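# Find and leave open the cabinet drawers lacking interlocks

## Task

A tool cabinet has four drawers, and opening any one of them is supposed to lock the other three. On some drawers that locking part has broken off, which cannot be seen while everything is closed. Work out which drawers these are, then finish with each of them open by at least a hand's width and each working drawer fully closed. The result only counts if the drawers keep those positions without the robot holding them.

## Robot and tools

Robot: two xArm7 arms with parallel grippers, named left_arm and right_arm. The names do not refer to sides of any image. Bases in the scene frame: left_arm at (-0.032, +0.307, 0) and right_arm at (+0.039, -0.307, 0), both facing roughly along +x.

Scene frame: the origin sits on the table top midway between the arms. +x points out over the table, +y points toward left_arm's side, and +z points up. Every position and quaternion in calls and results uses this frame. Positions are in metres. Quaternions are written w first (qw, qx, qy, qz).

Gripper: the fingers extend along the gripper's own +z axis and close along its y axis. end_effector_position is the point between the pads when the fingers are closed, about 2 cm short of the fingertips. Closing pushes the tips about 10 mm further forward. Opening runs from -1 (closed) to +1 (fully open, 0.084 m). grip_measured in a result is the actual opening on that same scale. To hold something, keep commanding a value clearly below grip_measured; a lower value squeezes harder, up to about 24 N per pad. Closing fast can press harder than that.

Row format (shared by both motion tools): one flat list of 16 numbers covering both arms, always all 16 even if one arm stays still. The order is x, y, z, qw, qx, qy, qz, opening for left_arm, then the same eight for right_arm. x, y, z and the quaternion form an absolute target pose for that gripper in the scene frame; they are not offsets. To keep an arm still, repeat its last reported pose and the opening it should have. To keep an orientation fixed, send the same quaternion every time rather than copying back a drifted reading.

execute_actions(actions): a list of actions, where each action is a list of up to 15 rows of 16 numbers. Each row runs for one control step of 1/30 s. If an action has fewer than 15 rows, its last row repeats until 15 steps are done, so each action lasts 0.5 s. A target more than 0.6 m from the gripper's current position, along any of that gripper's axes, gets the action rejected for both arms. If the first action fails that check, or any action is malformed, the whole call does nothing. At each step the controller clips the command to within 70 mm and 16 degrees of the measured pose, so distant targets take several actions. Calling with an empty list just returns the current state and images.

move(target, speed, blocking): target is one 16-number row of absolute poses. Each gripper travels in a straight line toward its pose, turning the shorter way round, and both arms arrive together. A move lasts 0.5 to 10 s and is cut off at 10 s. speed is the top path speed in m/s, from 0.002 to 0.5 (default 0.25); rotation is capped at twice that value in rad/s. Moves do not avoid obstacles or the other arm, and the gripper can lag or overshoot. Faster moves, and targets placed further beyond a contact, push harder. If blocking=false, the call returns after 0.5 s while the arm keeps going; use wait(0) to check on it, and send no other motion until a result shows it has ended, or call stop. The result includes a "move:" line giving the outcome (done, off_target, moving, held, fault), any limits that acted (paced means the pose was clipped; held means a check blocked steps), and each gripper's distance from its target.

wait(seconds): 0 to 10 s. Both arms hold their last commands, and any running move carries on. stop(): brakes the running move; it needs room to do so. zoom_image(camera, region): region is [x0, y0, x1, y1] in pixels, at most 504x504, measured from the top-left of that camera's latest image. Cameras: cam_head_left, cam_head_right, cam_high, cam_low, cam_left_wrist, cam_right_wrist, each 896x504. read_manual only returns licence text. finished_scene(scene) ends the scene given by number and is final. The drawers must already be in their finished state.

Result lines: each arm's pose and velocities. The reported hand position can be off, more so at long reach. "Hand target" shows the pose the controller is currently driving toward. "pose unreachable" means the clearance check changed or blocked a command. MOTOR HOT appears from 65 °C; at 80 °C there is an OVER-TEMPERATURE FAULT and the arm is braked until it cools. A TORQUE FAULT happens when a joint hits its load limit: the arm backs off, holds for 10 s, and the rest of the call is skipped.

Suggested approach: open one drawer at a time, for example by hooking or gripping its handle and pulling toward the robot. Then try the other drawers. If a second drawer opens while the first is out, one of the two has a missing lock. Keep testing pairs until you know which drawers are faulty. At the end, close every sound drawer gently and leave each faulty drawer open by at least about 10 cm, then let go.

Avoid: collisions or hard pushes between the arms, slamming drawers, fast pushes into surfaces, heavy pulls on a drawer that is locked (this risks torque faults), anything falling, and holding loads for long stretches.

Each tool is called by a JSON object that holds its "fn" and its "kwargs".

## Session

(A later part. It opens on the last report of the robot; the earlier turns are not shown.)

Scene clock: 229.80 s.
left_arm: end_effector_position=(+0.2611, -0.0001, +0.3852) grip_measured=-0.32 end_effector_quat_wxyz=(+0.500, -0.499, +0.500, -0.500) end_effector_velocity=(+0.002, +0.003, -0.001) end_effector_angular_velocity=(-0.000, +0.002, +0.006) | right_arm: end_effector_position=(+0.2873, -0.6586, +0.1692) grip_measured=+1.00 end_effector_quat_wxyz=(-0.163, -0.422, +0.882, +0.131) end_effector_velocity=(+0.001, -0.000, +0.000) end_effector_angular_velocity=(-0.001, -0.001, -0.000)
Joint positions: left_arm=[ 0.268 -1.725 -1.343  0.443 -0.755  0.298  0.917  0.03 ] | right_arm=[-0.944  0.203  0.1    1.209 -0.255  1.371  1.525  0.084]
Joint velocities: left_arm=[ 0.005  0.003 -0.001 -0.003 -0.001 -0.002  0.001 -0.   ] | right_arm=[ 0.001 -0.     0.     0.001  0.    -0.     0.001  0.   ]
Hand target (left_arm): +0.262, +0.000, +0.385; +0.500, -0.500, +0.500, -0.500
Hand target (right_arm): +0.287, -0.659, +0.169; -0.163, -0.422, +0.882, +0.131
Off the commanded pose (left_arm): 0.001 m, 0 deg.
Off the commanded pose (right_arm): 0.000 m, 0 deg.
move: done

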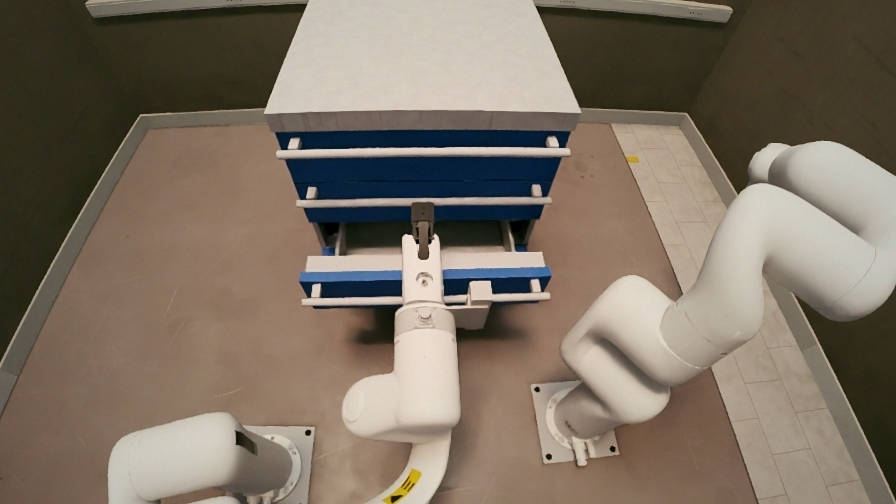

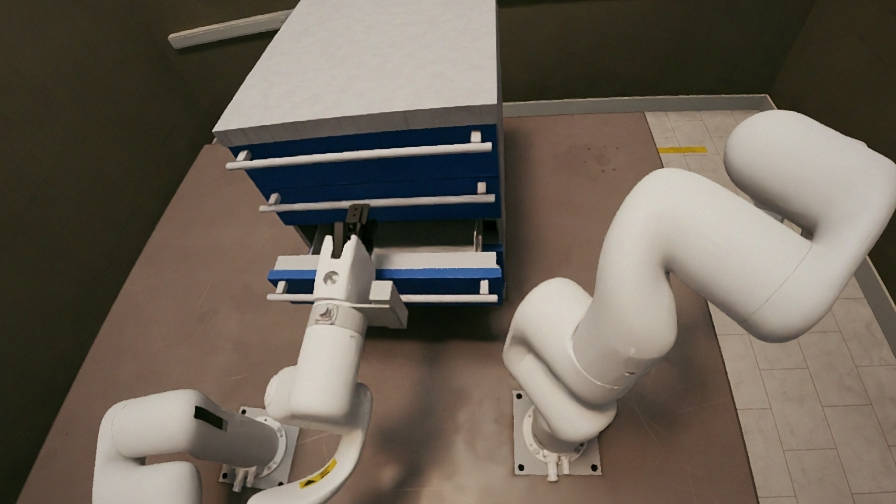

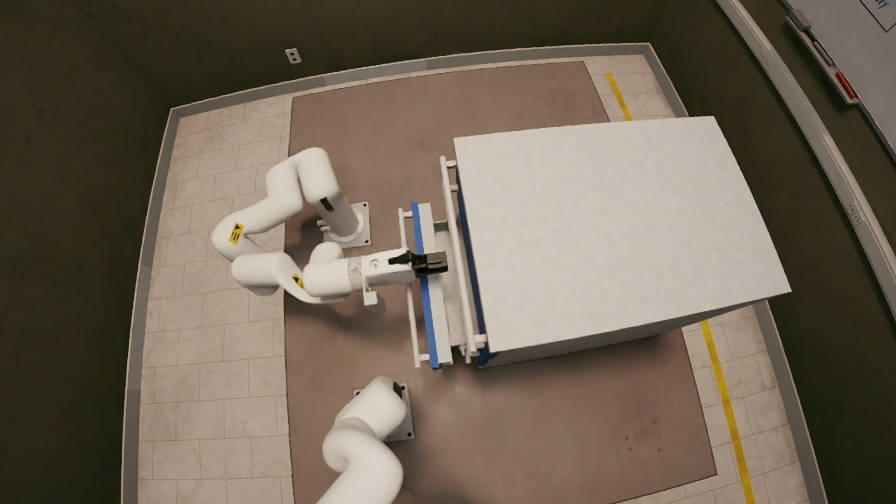

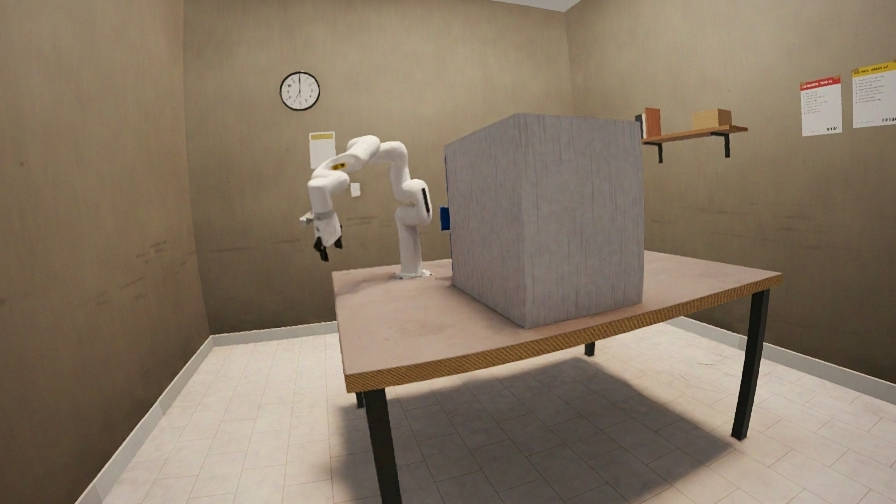

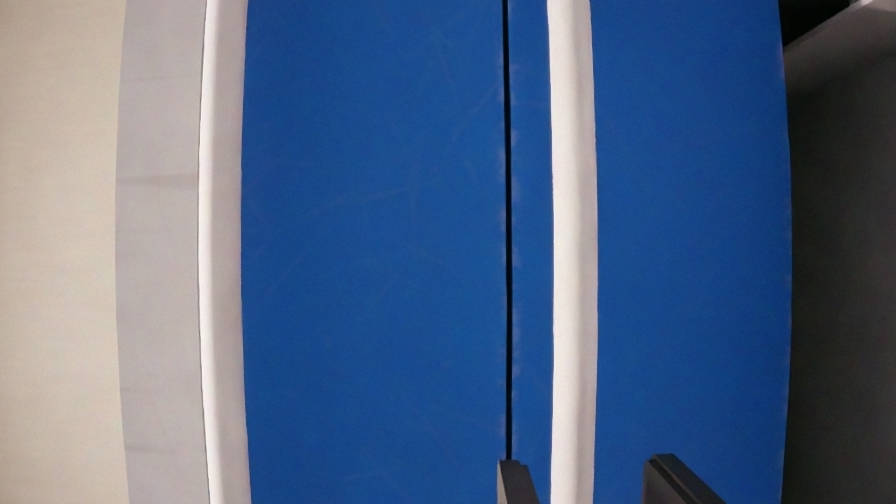

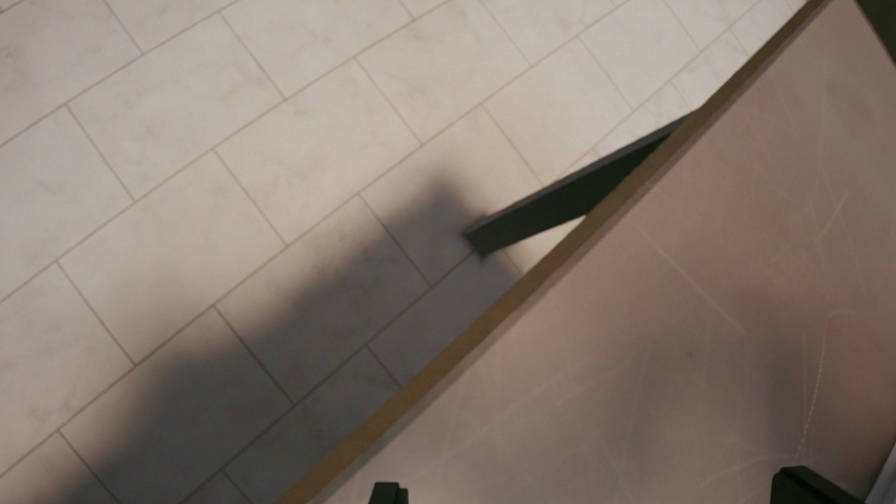

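Aligned (552–597, matches the 38 mm back-off view). Go forward, grip, short tug.

{"fn": "move", "kwargs": {"target": [0.3015,0,0.385,-0.5,0.5,-0.5,0.5,-0.3,0.2873,-0.6586,0.1692,-0.163,-0.422,0.882,0.131,1], "speed": 0.12}}

{"fn": "execute_actions", "kwargs": {"actions": [[[0.301,0,0.385,-0.5,0.5,-0.5,0.5,-0.62,0.2873,-0.6586,0.1692,-0.163,-0.422,0.882,0.131,1]],[[0.301,0,0.385,-0.5,0.5,-0.5,0.5,-1,0.2873,-0.6586,0.1692,-0.163,-0.422,0.882,0.131,1]]]}}

{"fn": "move", "kwargs": {"target": [0.290,0,0.385,-0.5,0.5,-0.5,0.5,-1,0.2873,-0.6586,0.1692,-0.163,-0.422,0.882,0.131,1], "speed": 0.04}}

Scene clock: 241.43 s.
left_arm: end_effector_position=(+0.3010, -0.0003, +0.3850) grip_measured=-0.32 end_effector_quat_wxyz=(+0.500, -0.500, +0.500, -0.500) end_effector_velocity=(+0.001, +0.001, +0.000) end_effector_angular_velocity=(+0.000, -0.001, +0.000) | right_arm: end_effector_position=(+0.2873, -0.6586, +0.1692) grip_measured=+1.00 end_effector_quat_wxyz=(-0.163, -0.422, +0.882, +0.131) end_effector_velocity=(+0.000, +0.000, +0.000) end_effector_angular_velocity=(+0.001, +0.001, +0.000)
Joint positions: left_arm=[ 0.409 -1.593 -1.371  0.485 -0.801  0.136  0.973  0.03 ] | right_arm=[-0.944  0.203  0.1    1.209 -0.255  1.371  1.525  0.084]
Joint velocities: left_arm=[ 0.001  0.002 -0.    -0.001 -0.    -0.003  0.001  0.   ] | right_arm=[0.001 0.    0.    0.001 0.    0.002 0.    0.   ]
Hand target (left_arm): +0.301, +0.000, +0.385; +0.500, -0.500, +0.500, -0.500
Hand target (right_arm): +0.287, -0.659, +0.169; -0.163, -0.422, +0.882, +0.131
Off the commanded pose (left_arm): 0.001 m, 0 deg.
Off the commanded pose (right_arm): 0.000 m, 0 deg.
move: done

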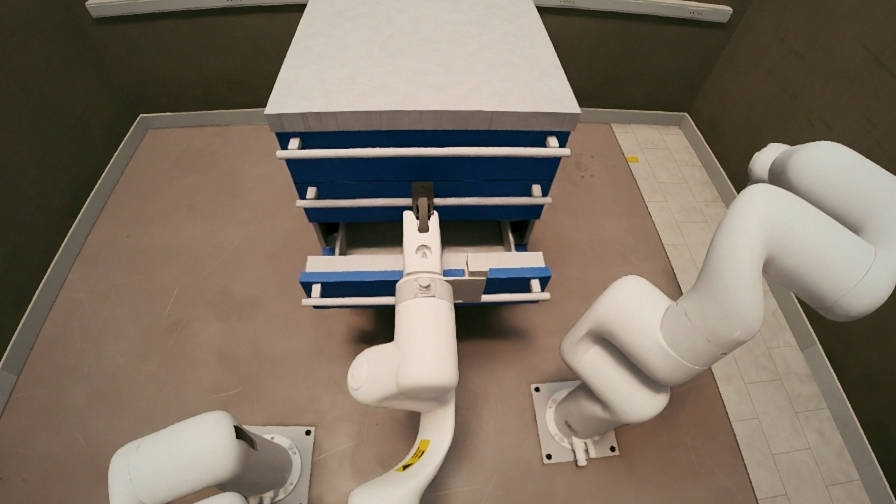

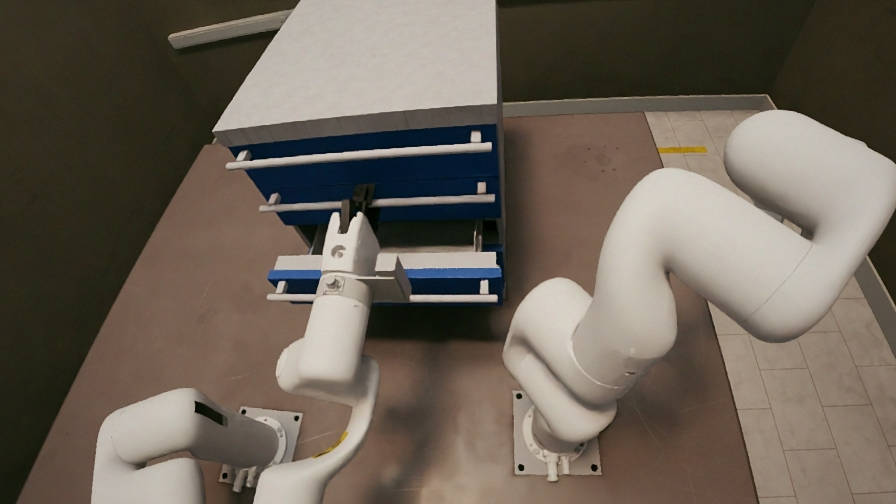

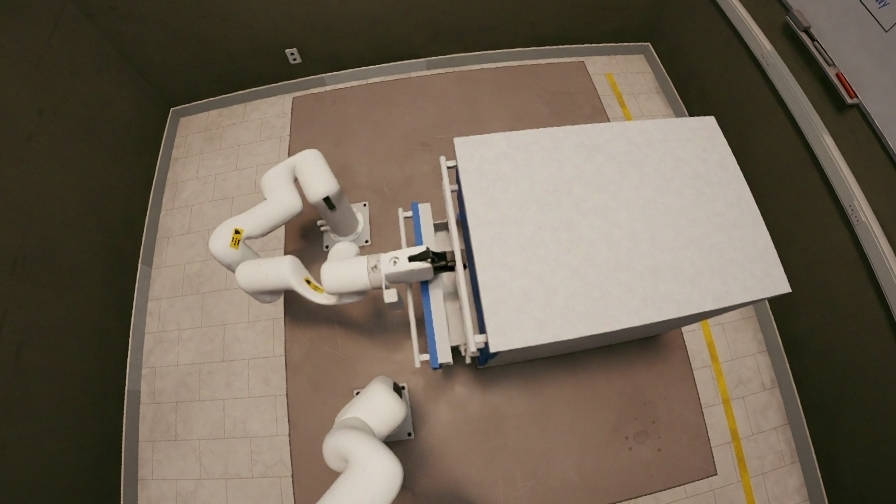

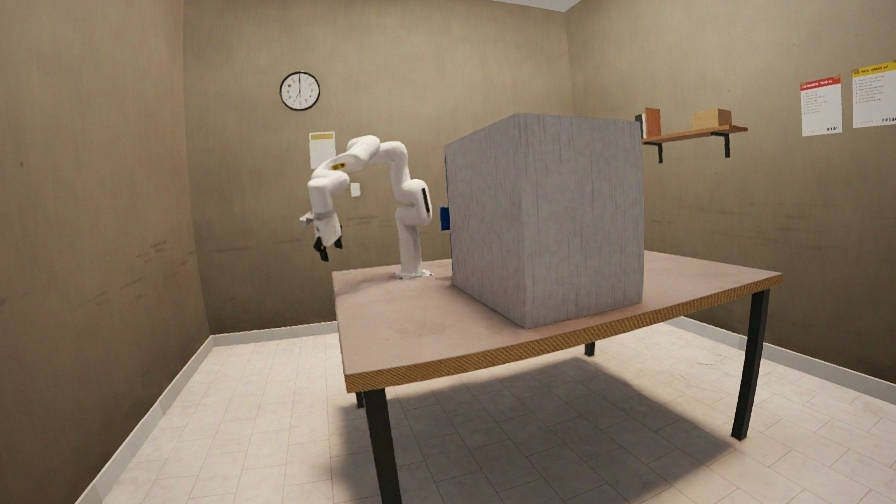

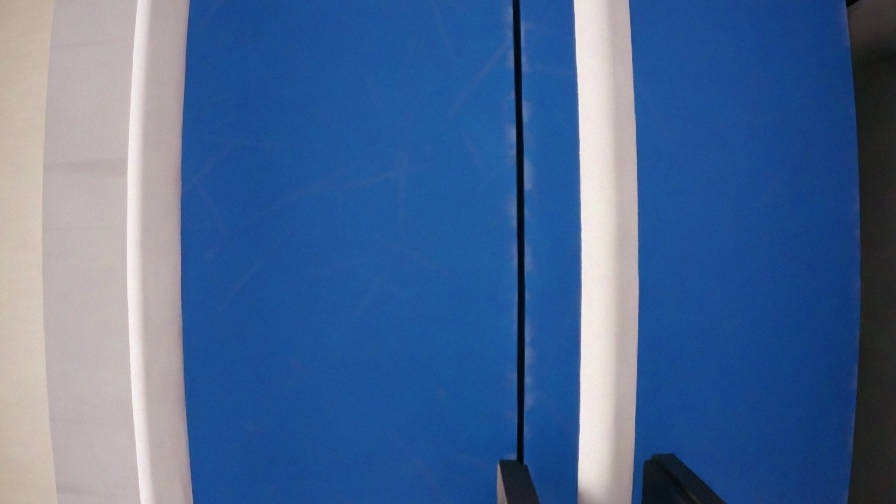

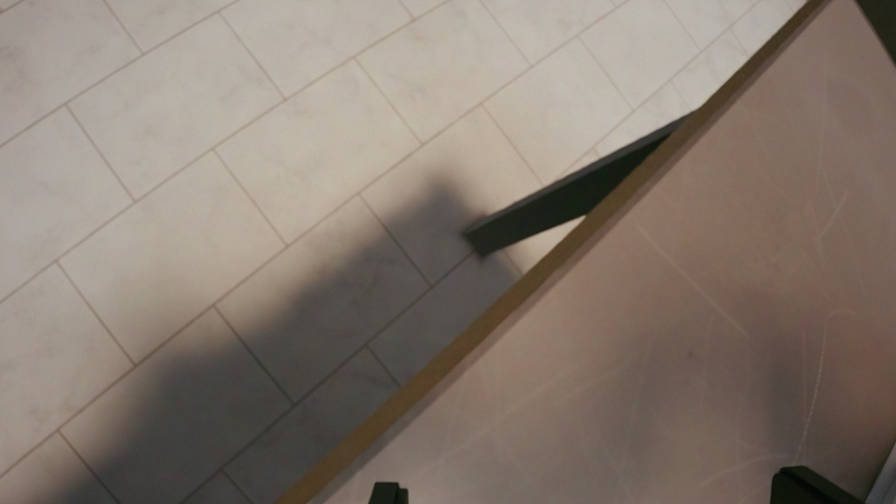

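Scene clock: 242.43 s.
left_arm: end_effector_position=(+0.3010, +0.0000, +0.3847) grip_measured=-0.74 end_effector_quat_wxyz=(+0.500, -0.500, +0.500, -0.500) end_effector_velocity=(+0.000, +0.000, +0.000) end_effector_angular_velocity=(+0.000, -0.000, +0.000) | right_arm: end_effector_position=(+0.2873, -0.6586, +0.1692) grip_measured=+1.00 end_effector_quat_wxyz=(-0.163, -0.422, +0.882, +0.131) end_effector_velocity=(+0.000, +0.000, +0.000) end_effector_angular_velocity=(-0.000, -0.000, +0.001)
Joint positions: left_arm=[ 0.409 -1.593 -1.371  0.484 -0.802  0.137  0.973  0.011] | right_arm=[-0.944  0.203  0.1    1.209 -0.255  1.371  1.525  0.084]
Joint velocities: left_arm=[ 0. -0.  0.  0. -0.  0.  0.  0.] | right_arm=[ 0.001  0.     0.     0.    -0.    -0.     0.    -0.   ]
Hand target (left_arm): +0.301, +0.000, +0.385; +0.500, -0.500, +0.500, -0.500
Hand target (right_arm): +0.287, -0.659, +0.169; -0.163, -0.422, +0.882, +0.131
Off the commanded pose (left_arm): 0.000 m, 0 deg.
Off the commanded pose (right_arm): 0.000 m, 0 deg.

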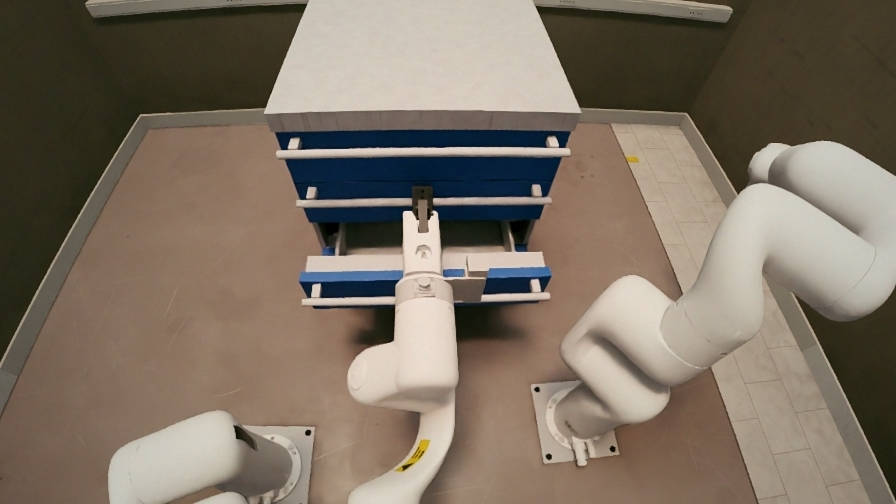

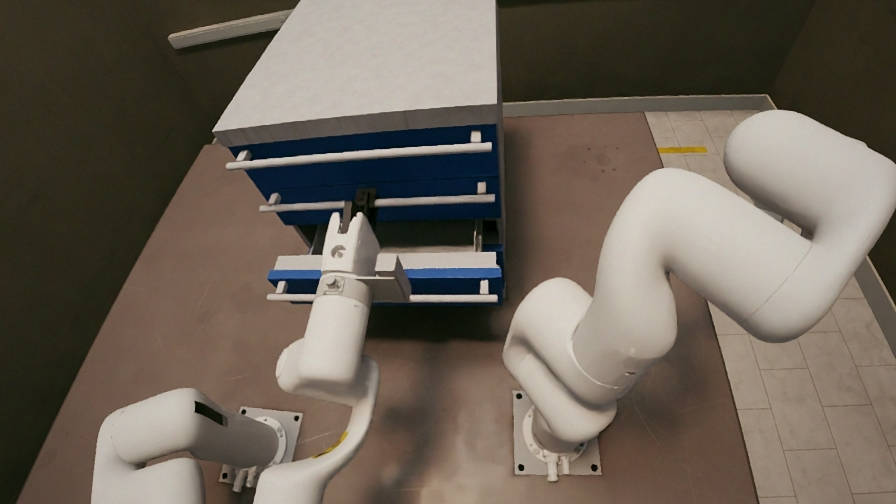

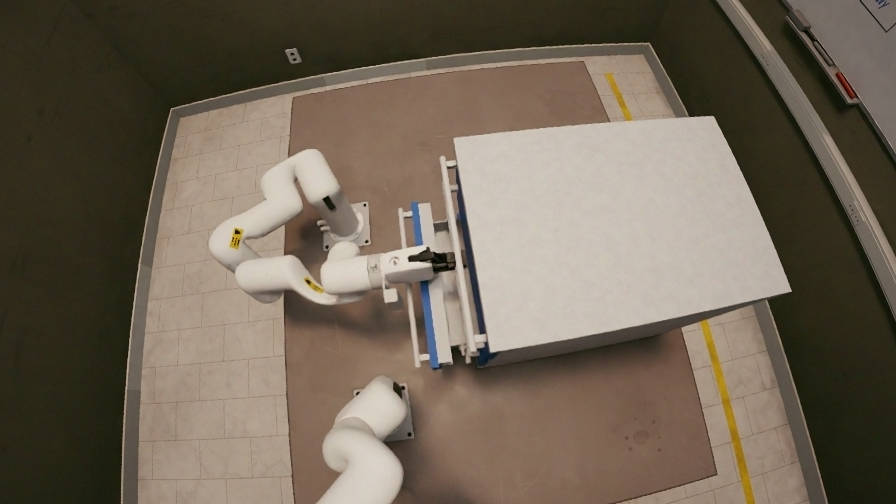

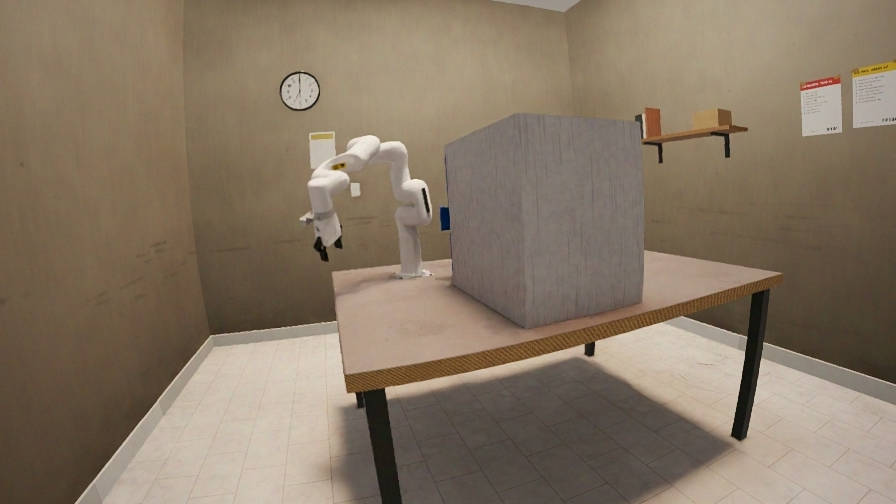

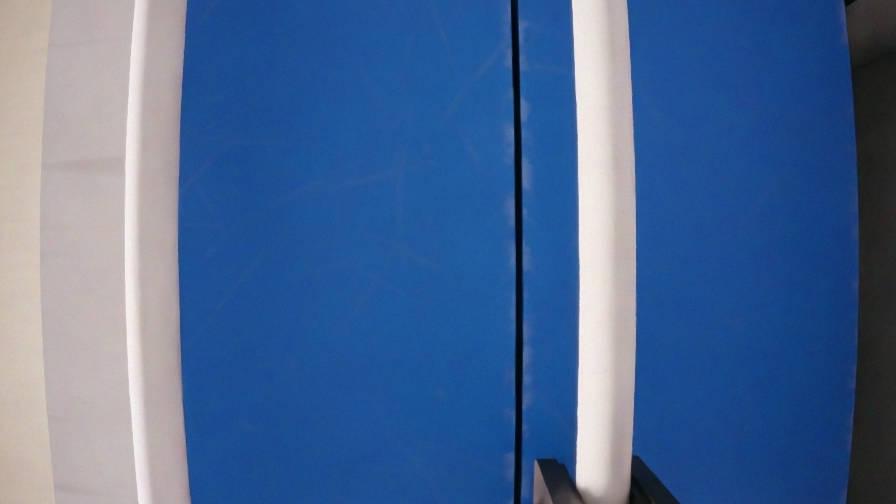

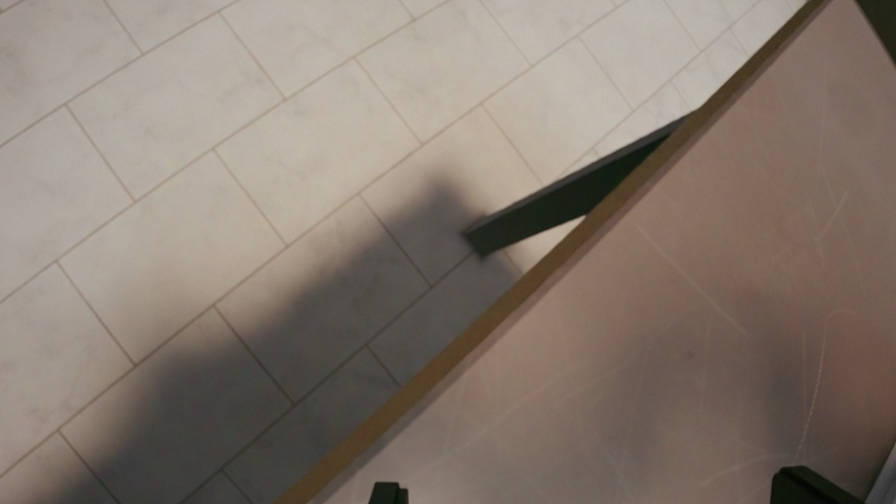

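Scene clock: 243.17 s.
left_arm: end_effector_position=(+0.2902, +0.0000, +0.3848) grip_measured=-0.74 end_effector_quat_wxyz=(+0.500, -0.500, +0.500, -0.500) end_effector_velocity=(-0.000, +0.000, +0.000) end_effector_angular_velocity=(-0.001, +0.000, +0.001) | right_arm: end_effector_position=(+0.2873, -0.6586, +0.1692) grip_measured=+1.00 end_effector_quat_wxyz=(-0.163, -0.422, +0.882, +0.131) end_effector_velocity=(+0.000, -0.000, -0.000) end_effector_angular_velocity=(-0.000, -0.001, +0.002)
Joint positions: left_arm=[ 0.371 -1.631 -1.363  0.471 -0.794  0.182  0.96   0.011] | right_arm=[-0.944  0.203  0.1    1.209 -0.255  1.371  1.525  0.084]
Joint velocities: left_arm=[ 0.    -0.001  0.001  0.001  0.     0.002 -0.     0.   ] | right_arm=[ 0.     0.     0.     0.    -0.    -0.001 -0.001  0.   ]
Hand target (left_arm): +0.290, -0.000, +0.385; +0.500, -0.500, +0.500, -0.500
Hand target (right_arm): +0.287, -0.659, +0.169; -0.163, -0.422, +0.882, +0.131
Off the commanded pose (left_arm): 0.000 m, 0 deg.
Off the commanded pose (right_arm): 0.000 m, 0 deg.
move: done

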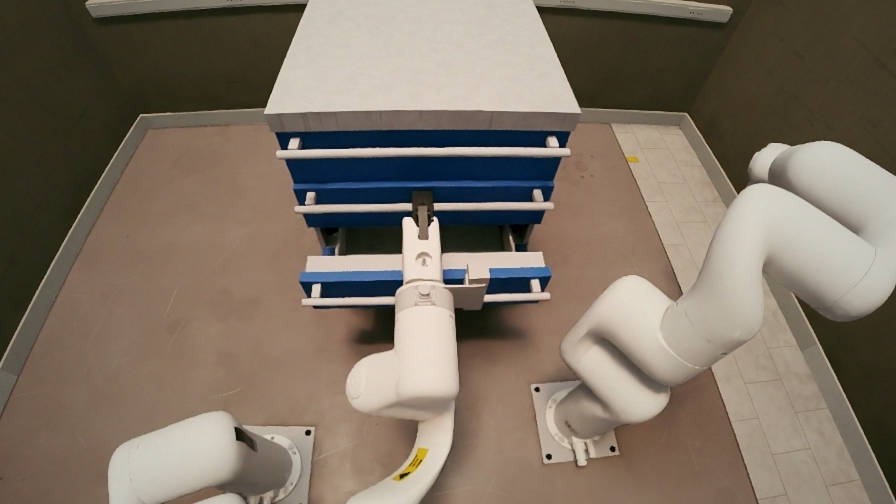

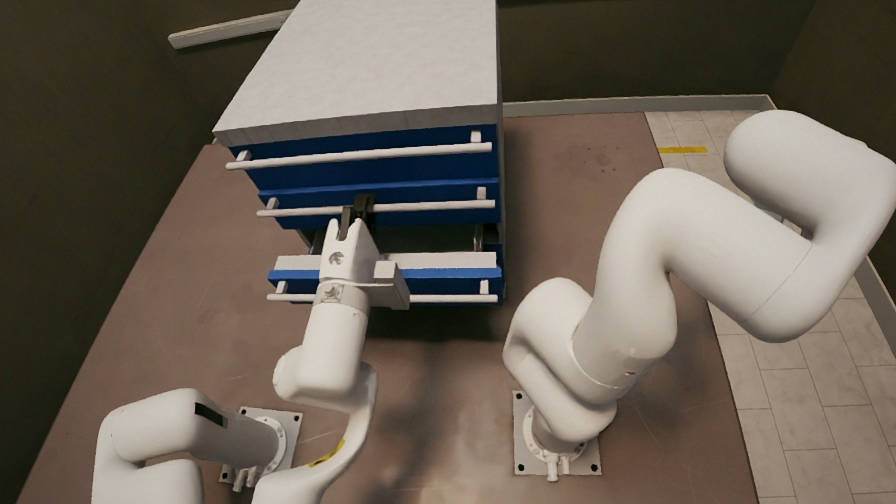

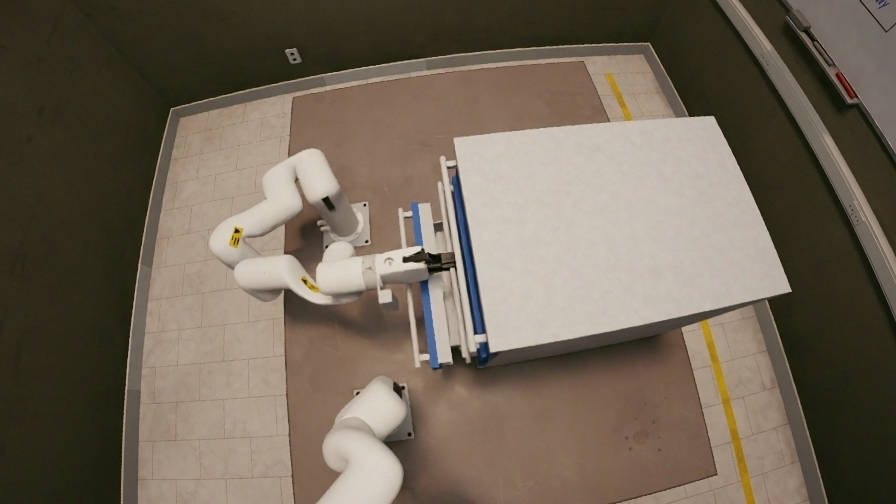

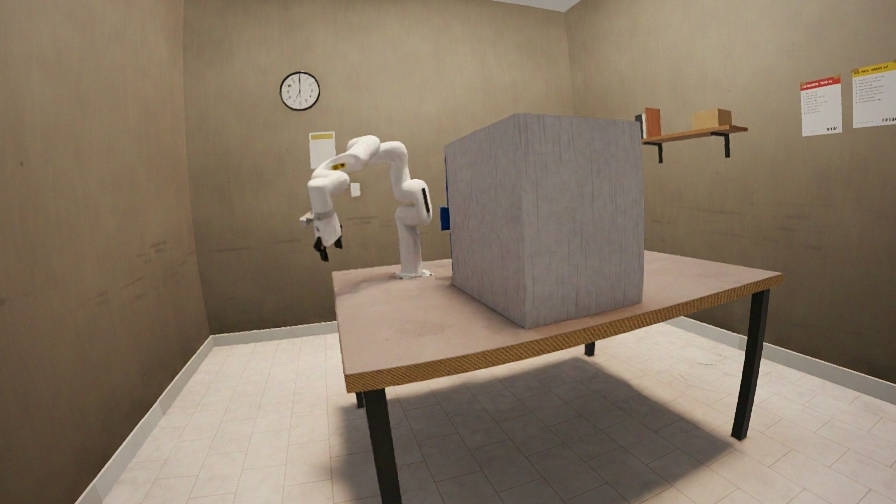

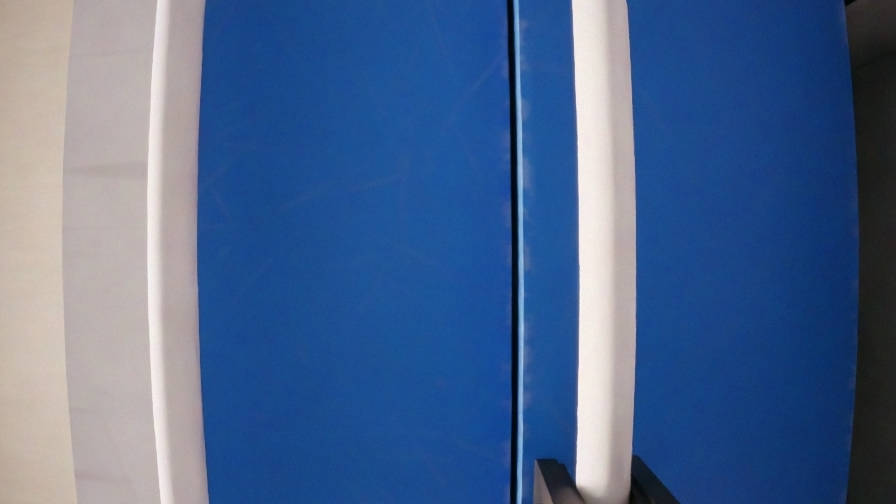

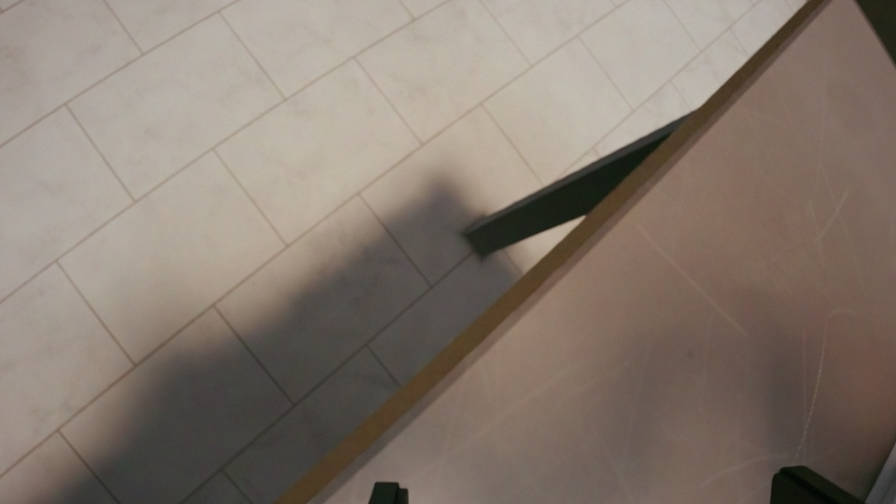

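Not blocked — D3 is broken. Continue pulling D2.

{"fn": "move", "kwargs": {"target": [0.185,0,0.385,-0.5,0.5,-0.5,0.5,-1,0.2873,-0.6586,0.1692,-0.163,-0.422,0.882,0.131,1], "speed": 0.08}}

{"fn": "zoom_image", "kwargs": {"camera": "cam_head_left", "region": [490,160,590,260]}}

{"fn": "zoom_image", "kwargs": {"camera": "cam_head_right", "region": [440,160,540,260]}}

Scene clock: 250.70 s.
left_arm: end_effector_position=(+0.1857, -0.0002, +0.3850) grip_measured=-0.74 end_effector_quat_wxyz=(+0.500, -0.500, +0.500, -0.500) end_effector_velocity=(-0.000, -0.000, -0.000) end_effector_angular_velocity=(+0.001, -0.000, +0.001) | right_arm: end_effector_position=(+0.2873, -0.6586, +0.1692) grip_measured=+1.00 end_effector_quat_wxyz=(-0.163, -0.422, +0.882, +0.131) end_effector_velocity=(+0.001, -0.000, +0.000) end_effector_angular_velocity=(-0.001, -0.002, +0.000)
Joint positions: left_arm=[ 0.023 -1.924 -1.298  0.426 -0.633  0.607  0.827  0.012] | right_arm=[-0.944  0.203  0.1    1.209 -0.255  1.371  1.525  0.084]
Joint velocities: left_arm=[-0.001 -0.002 -0.     0.001  0.001  0.003 -0.001 -0.   ] | right_arm=[ 0.     0.     0.     0.     0.    -0.002  0.     0.   ]
Hand target (left_arm): +0.185, -0.000, +0.385; +0.500, -0.500, +0.500, -0.500
Hand target (right_arm): +0.287, -0.659, +0.169; -0.163, -0.422, +0.882, +0.131
Off the commanded pose (left_arm): 0.001 m, 0 deg.
Off the commanded pose (right_arm): 0.000 m, 0 deg.
move: done

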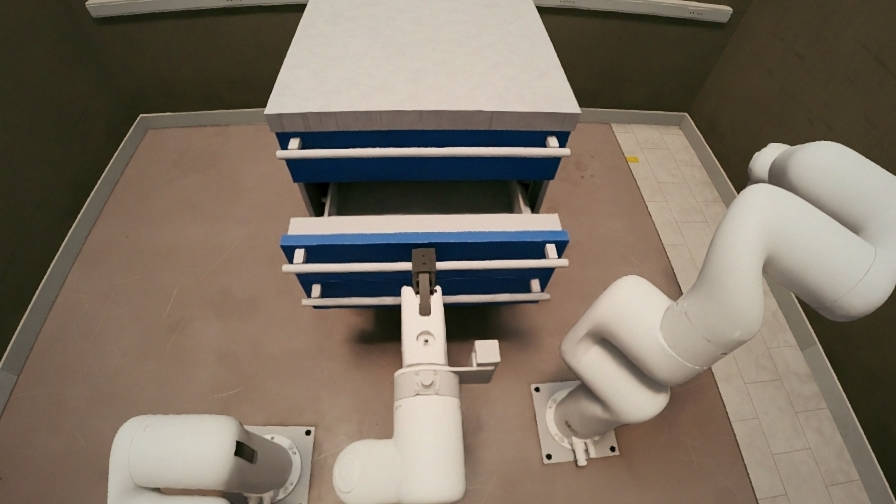

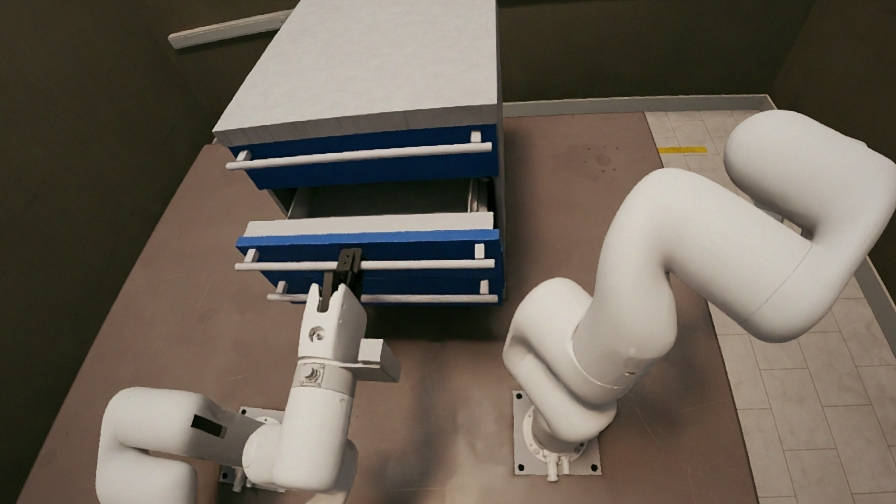

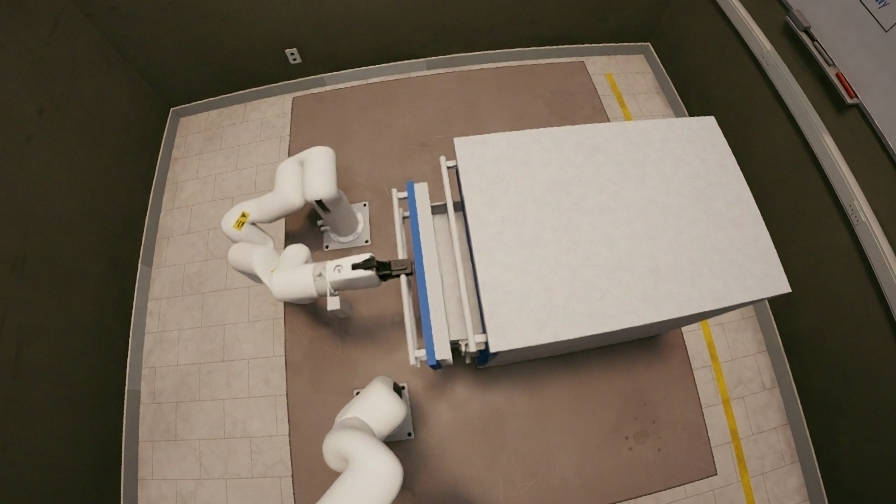

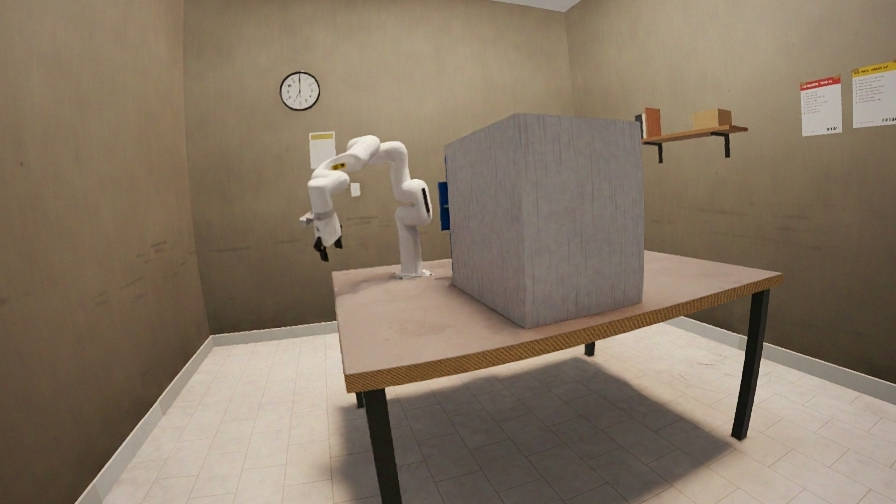

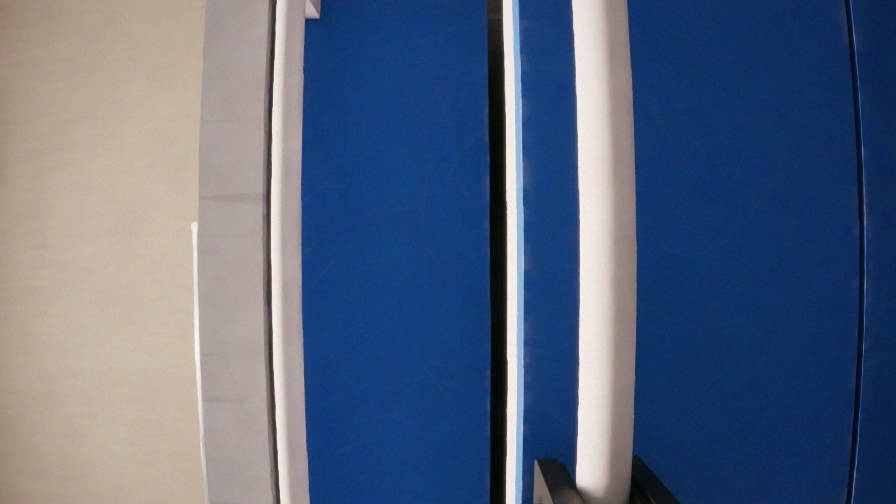

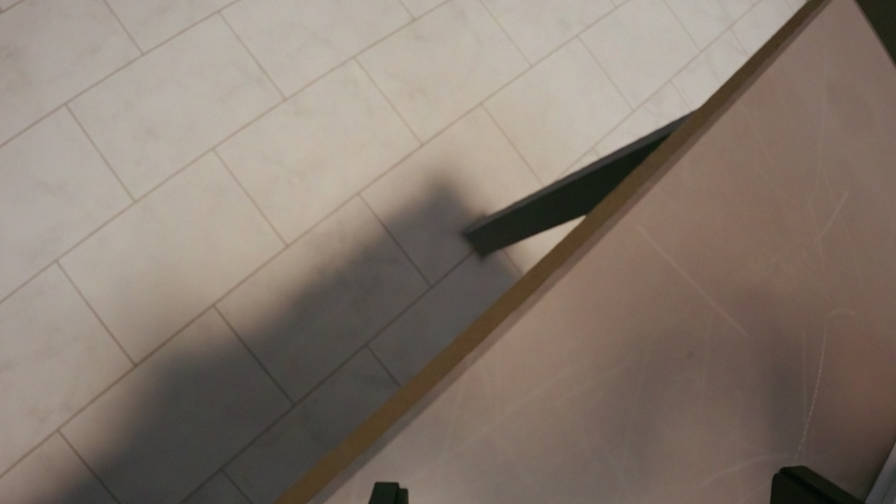

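Region (490, 160, 590, 260) of cam_head_left's 896x504 image, scaled by 5.040, with more detail than that image has.

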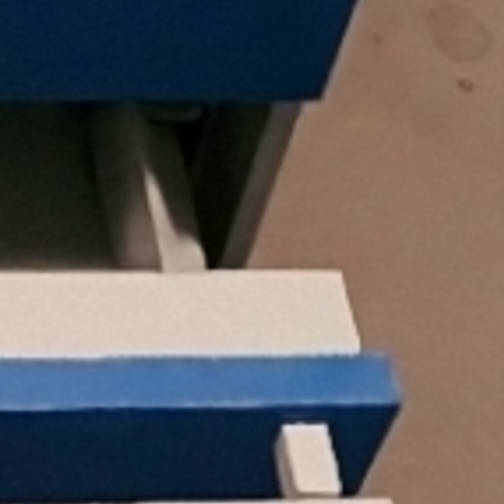

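Region (440, 160, 540, 260) of cam_head_right's 896x504 image, scaled by 5.040, with more detail than that image has.

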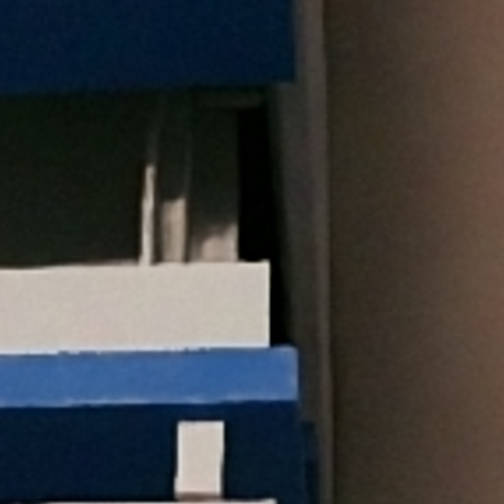

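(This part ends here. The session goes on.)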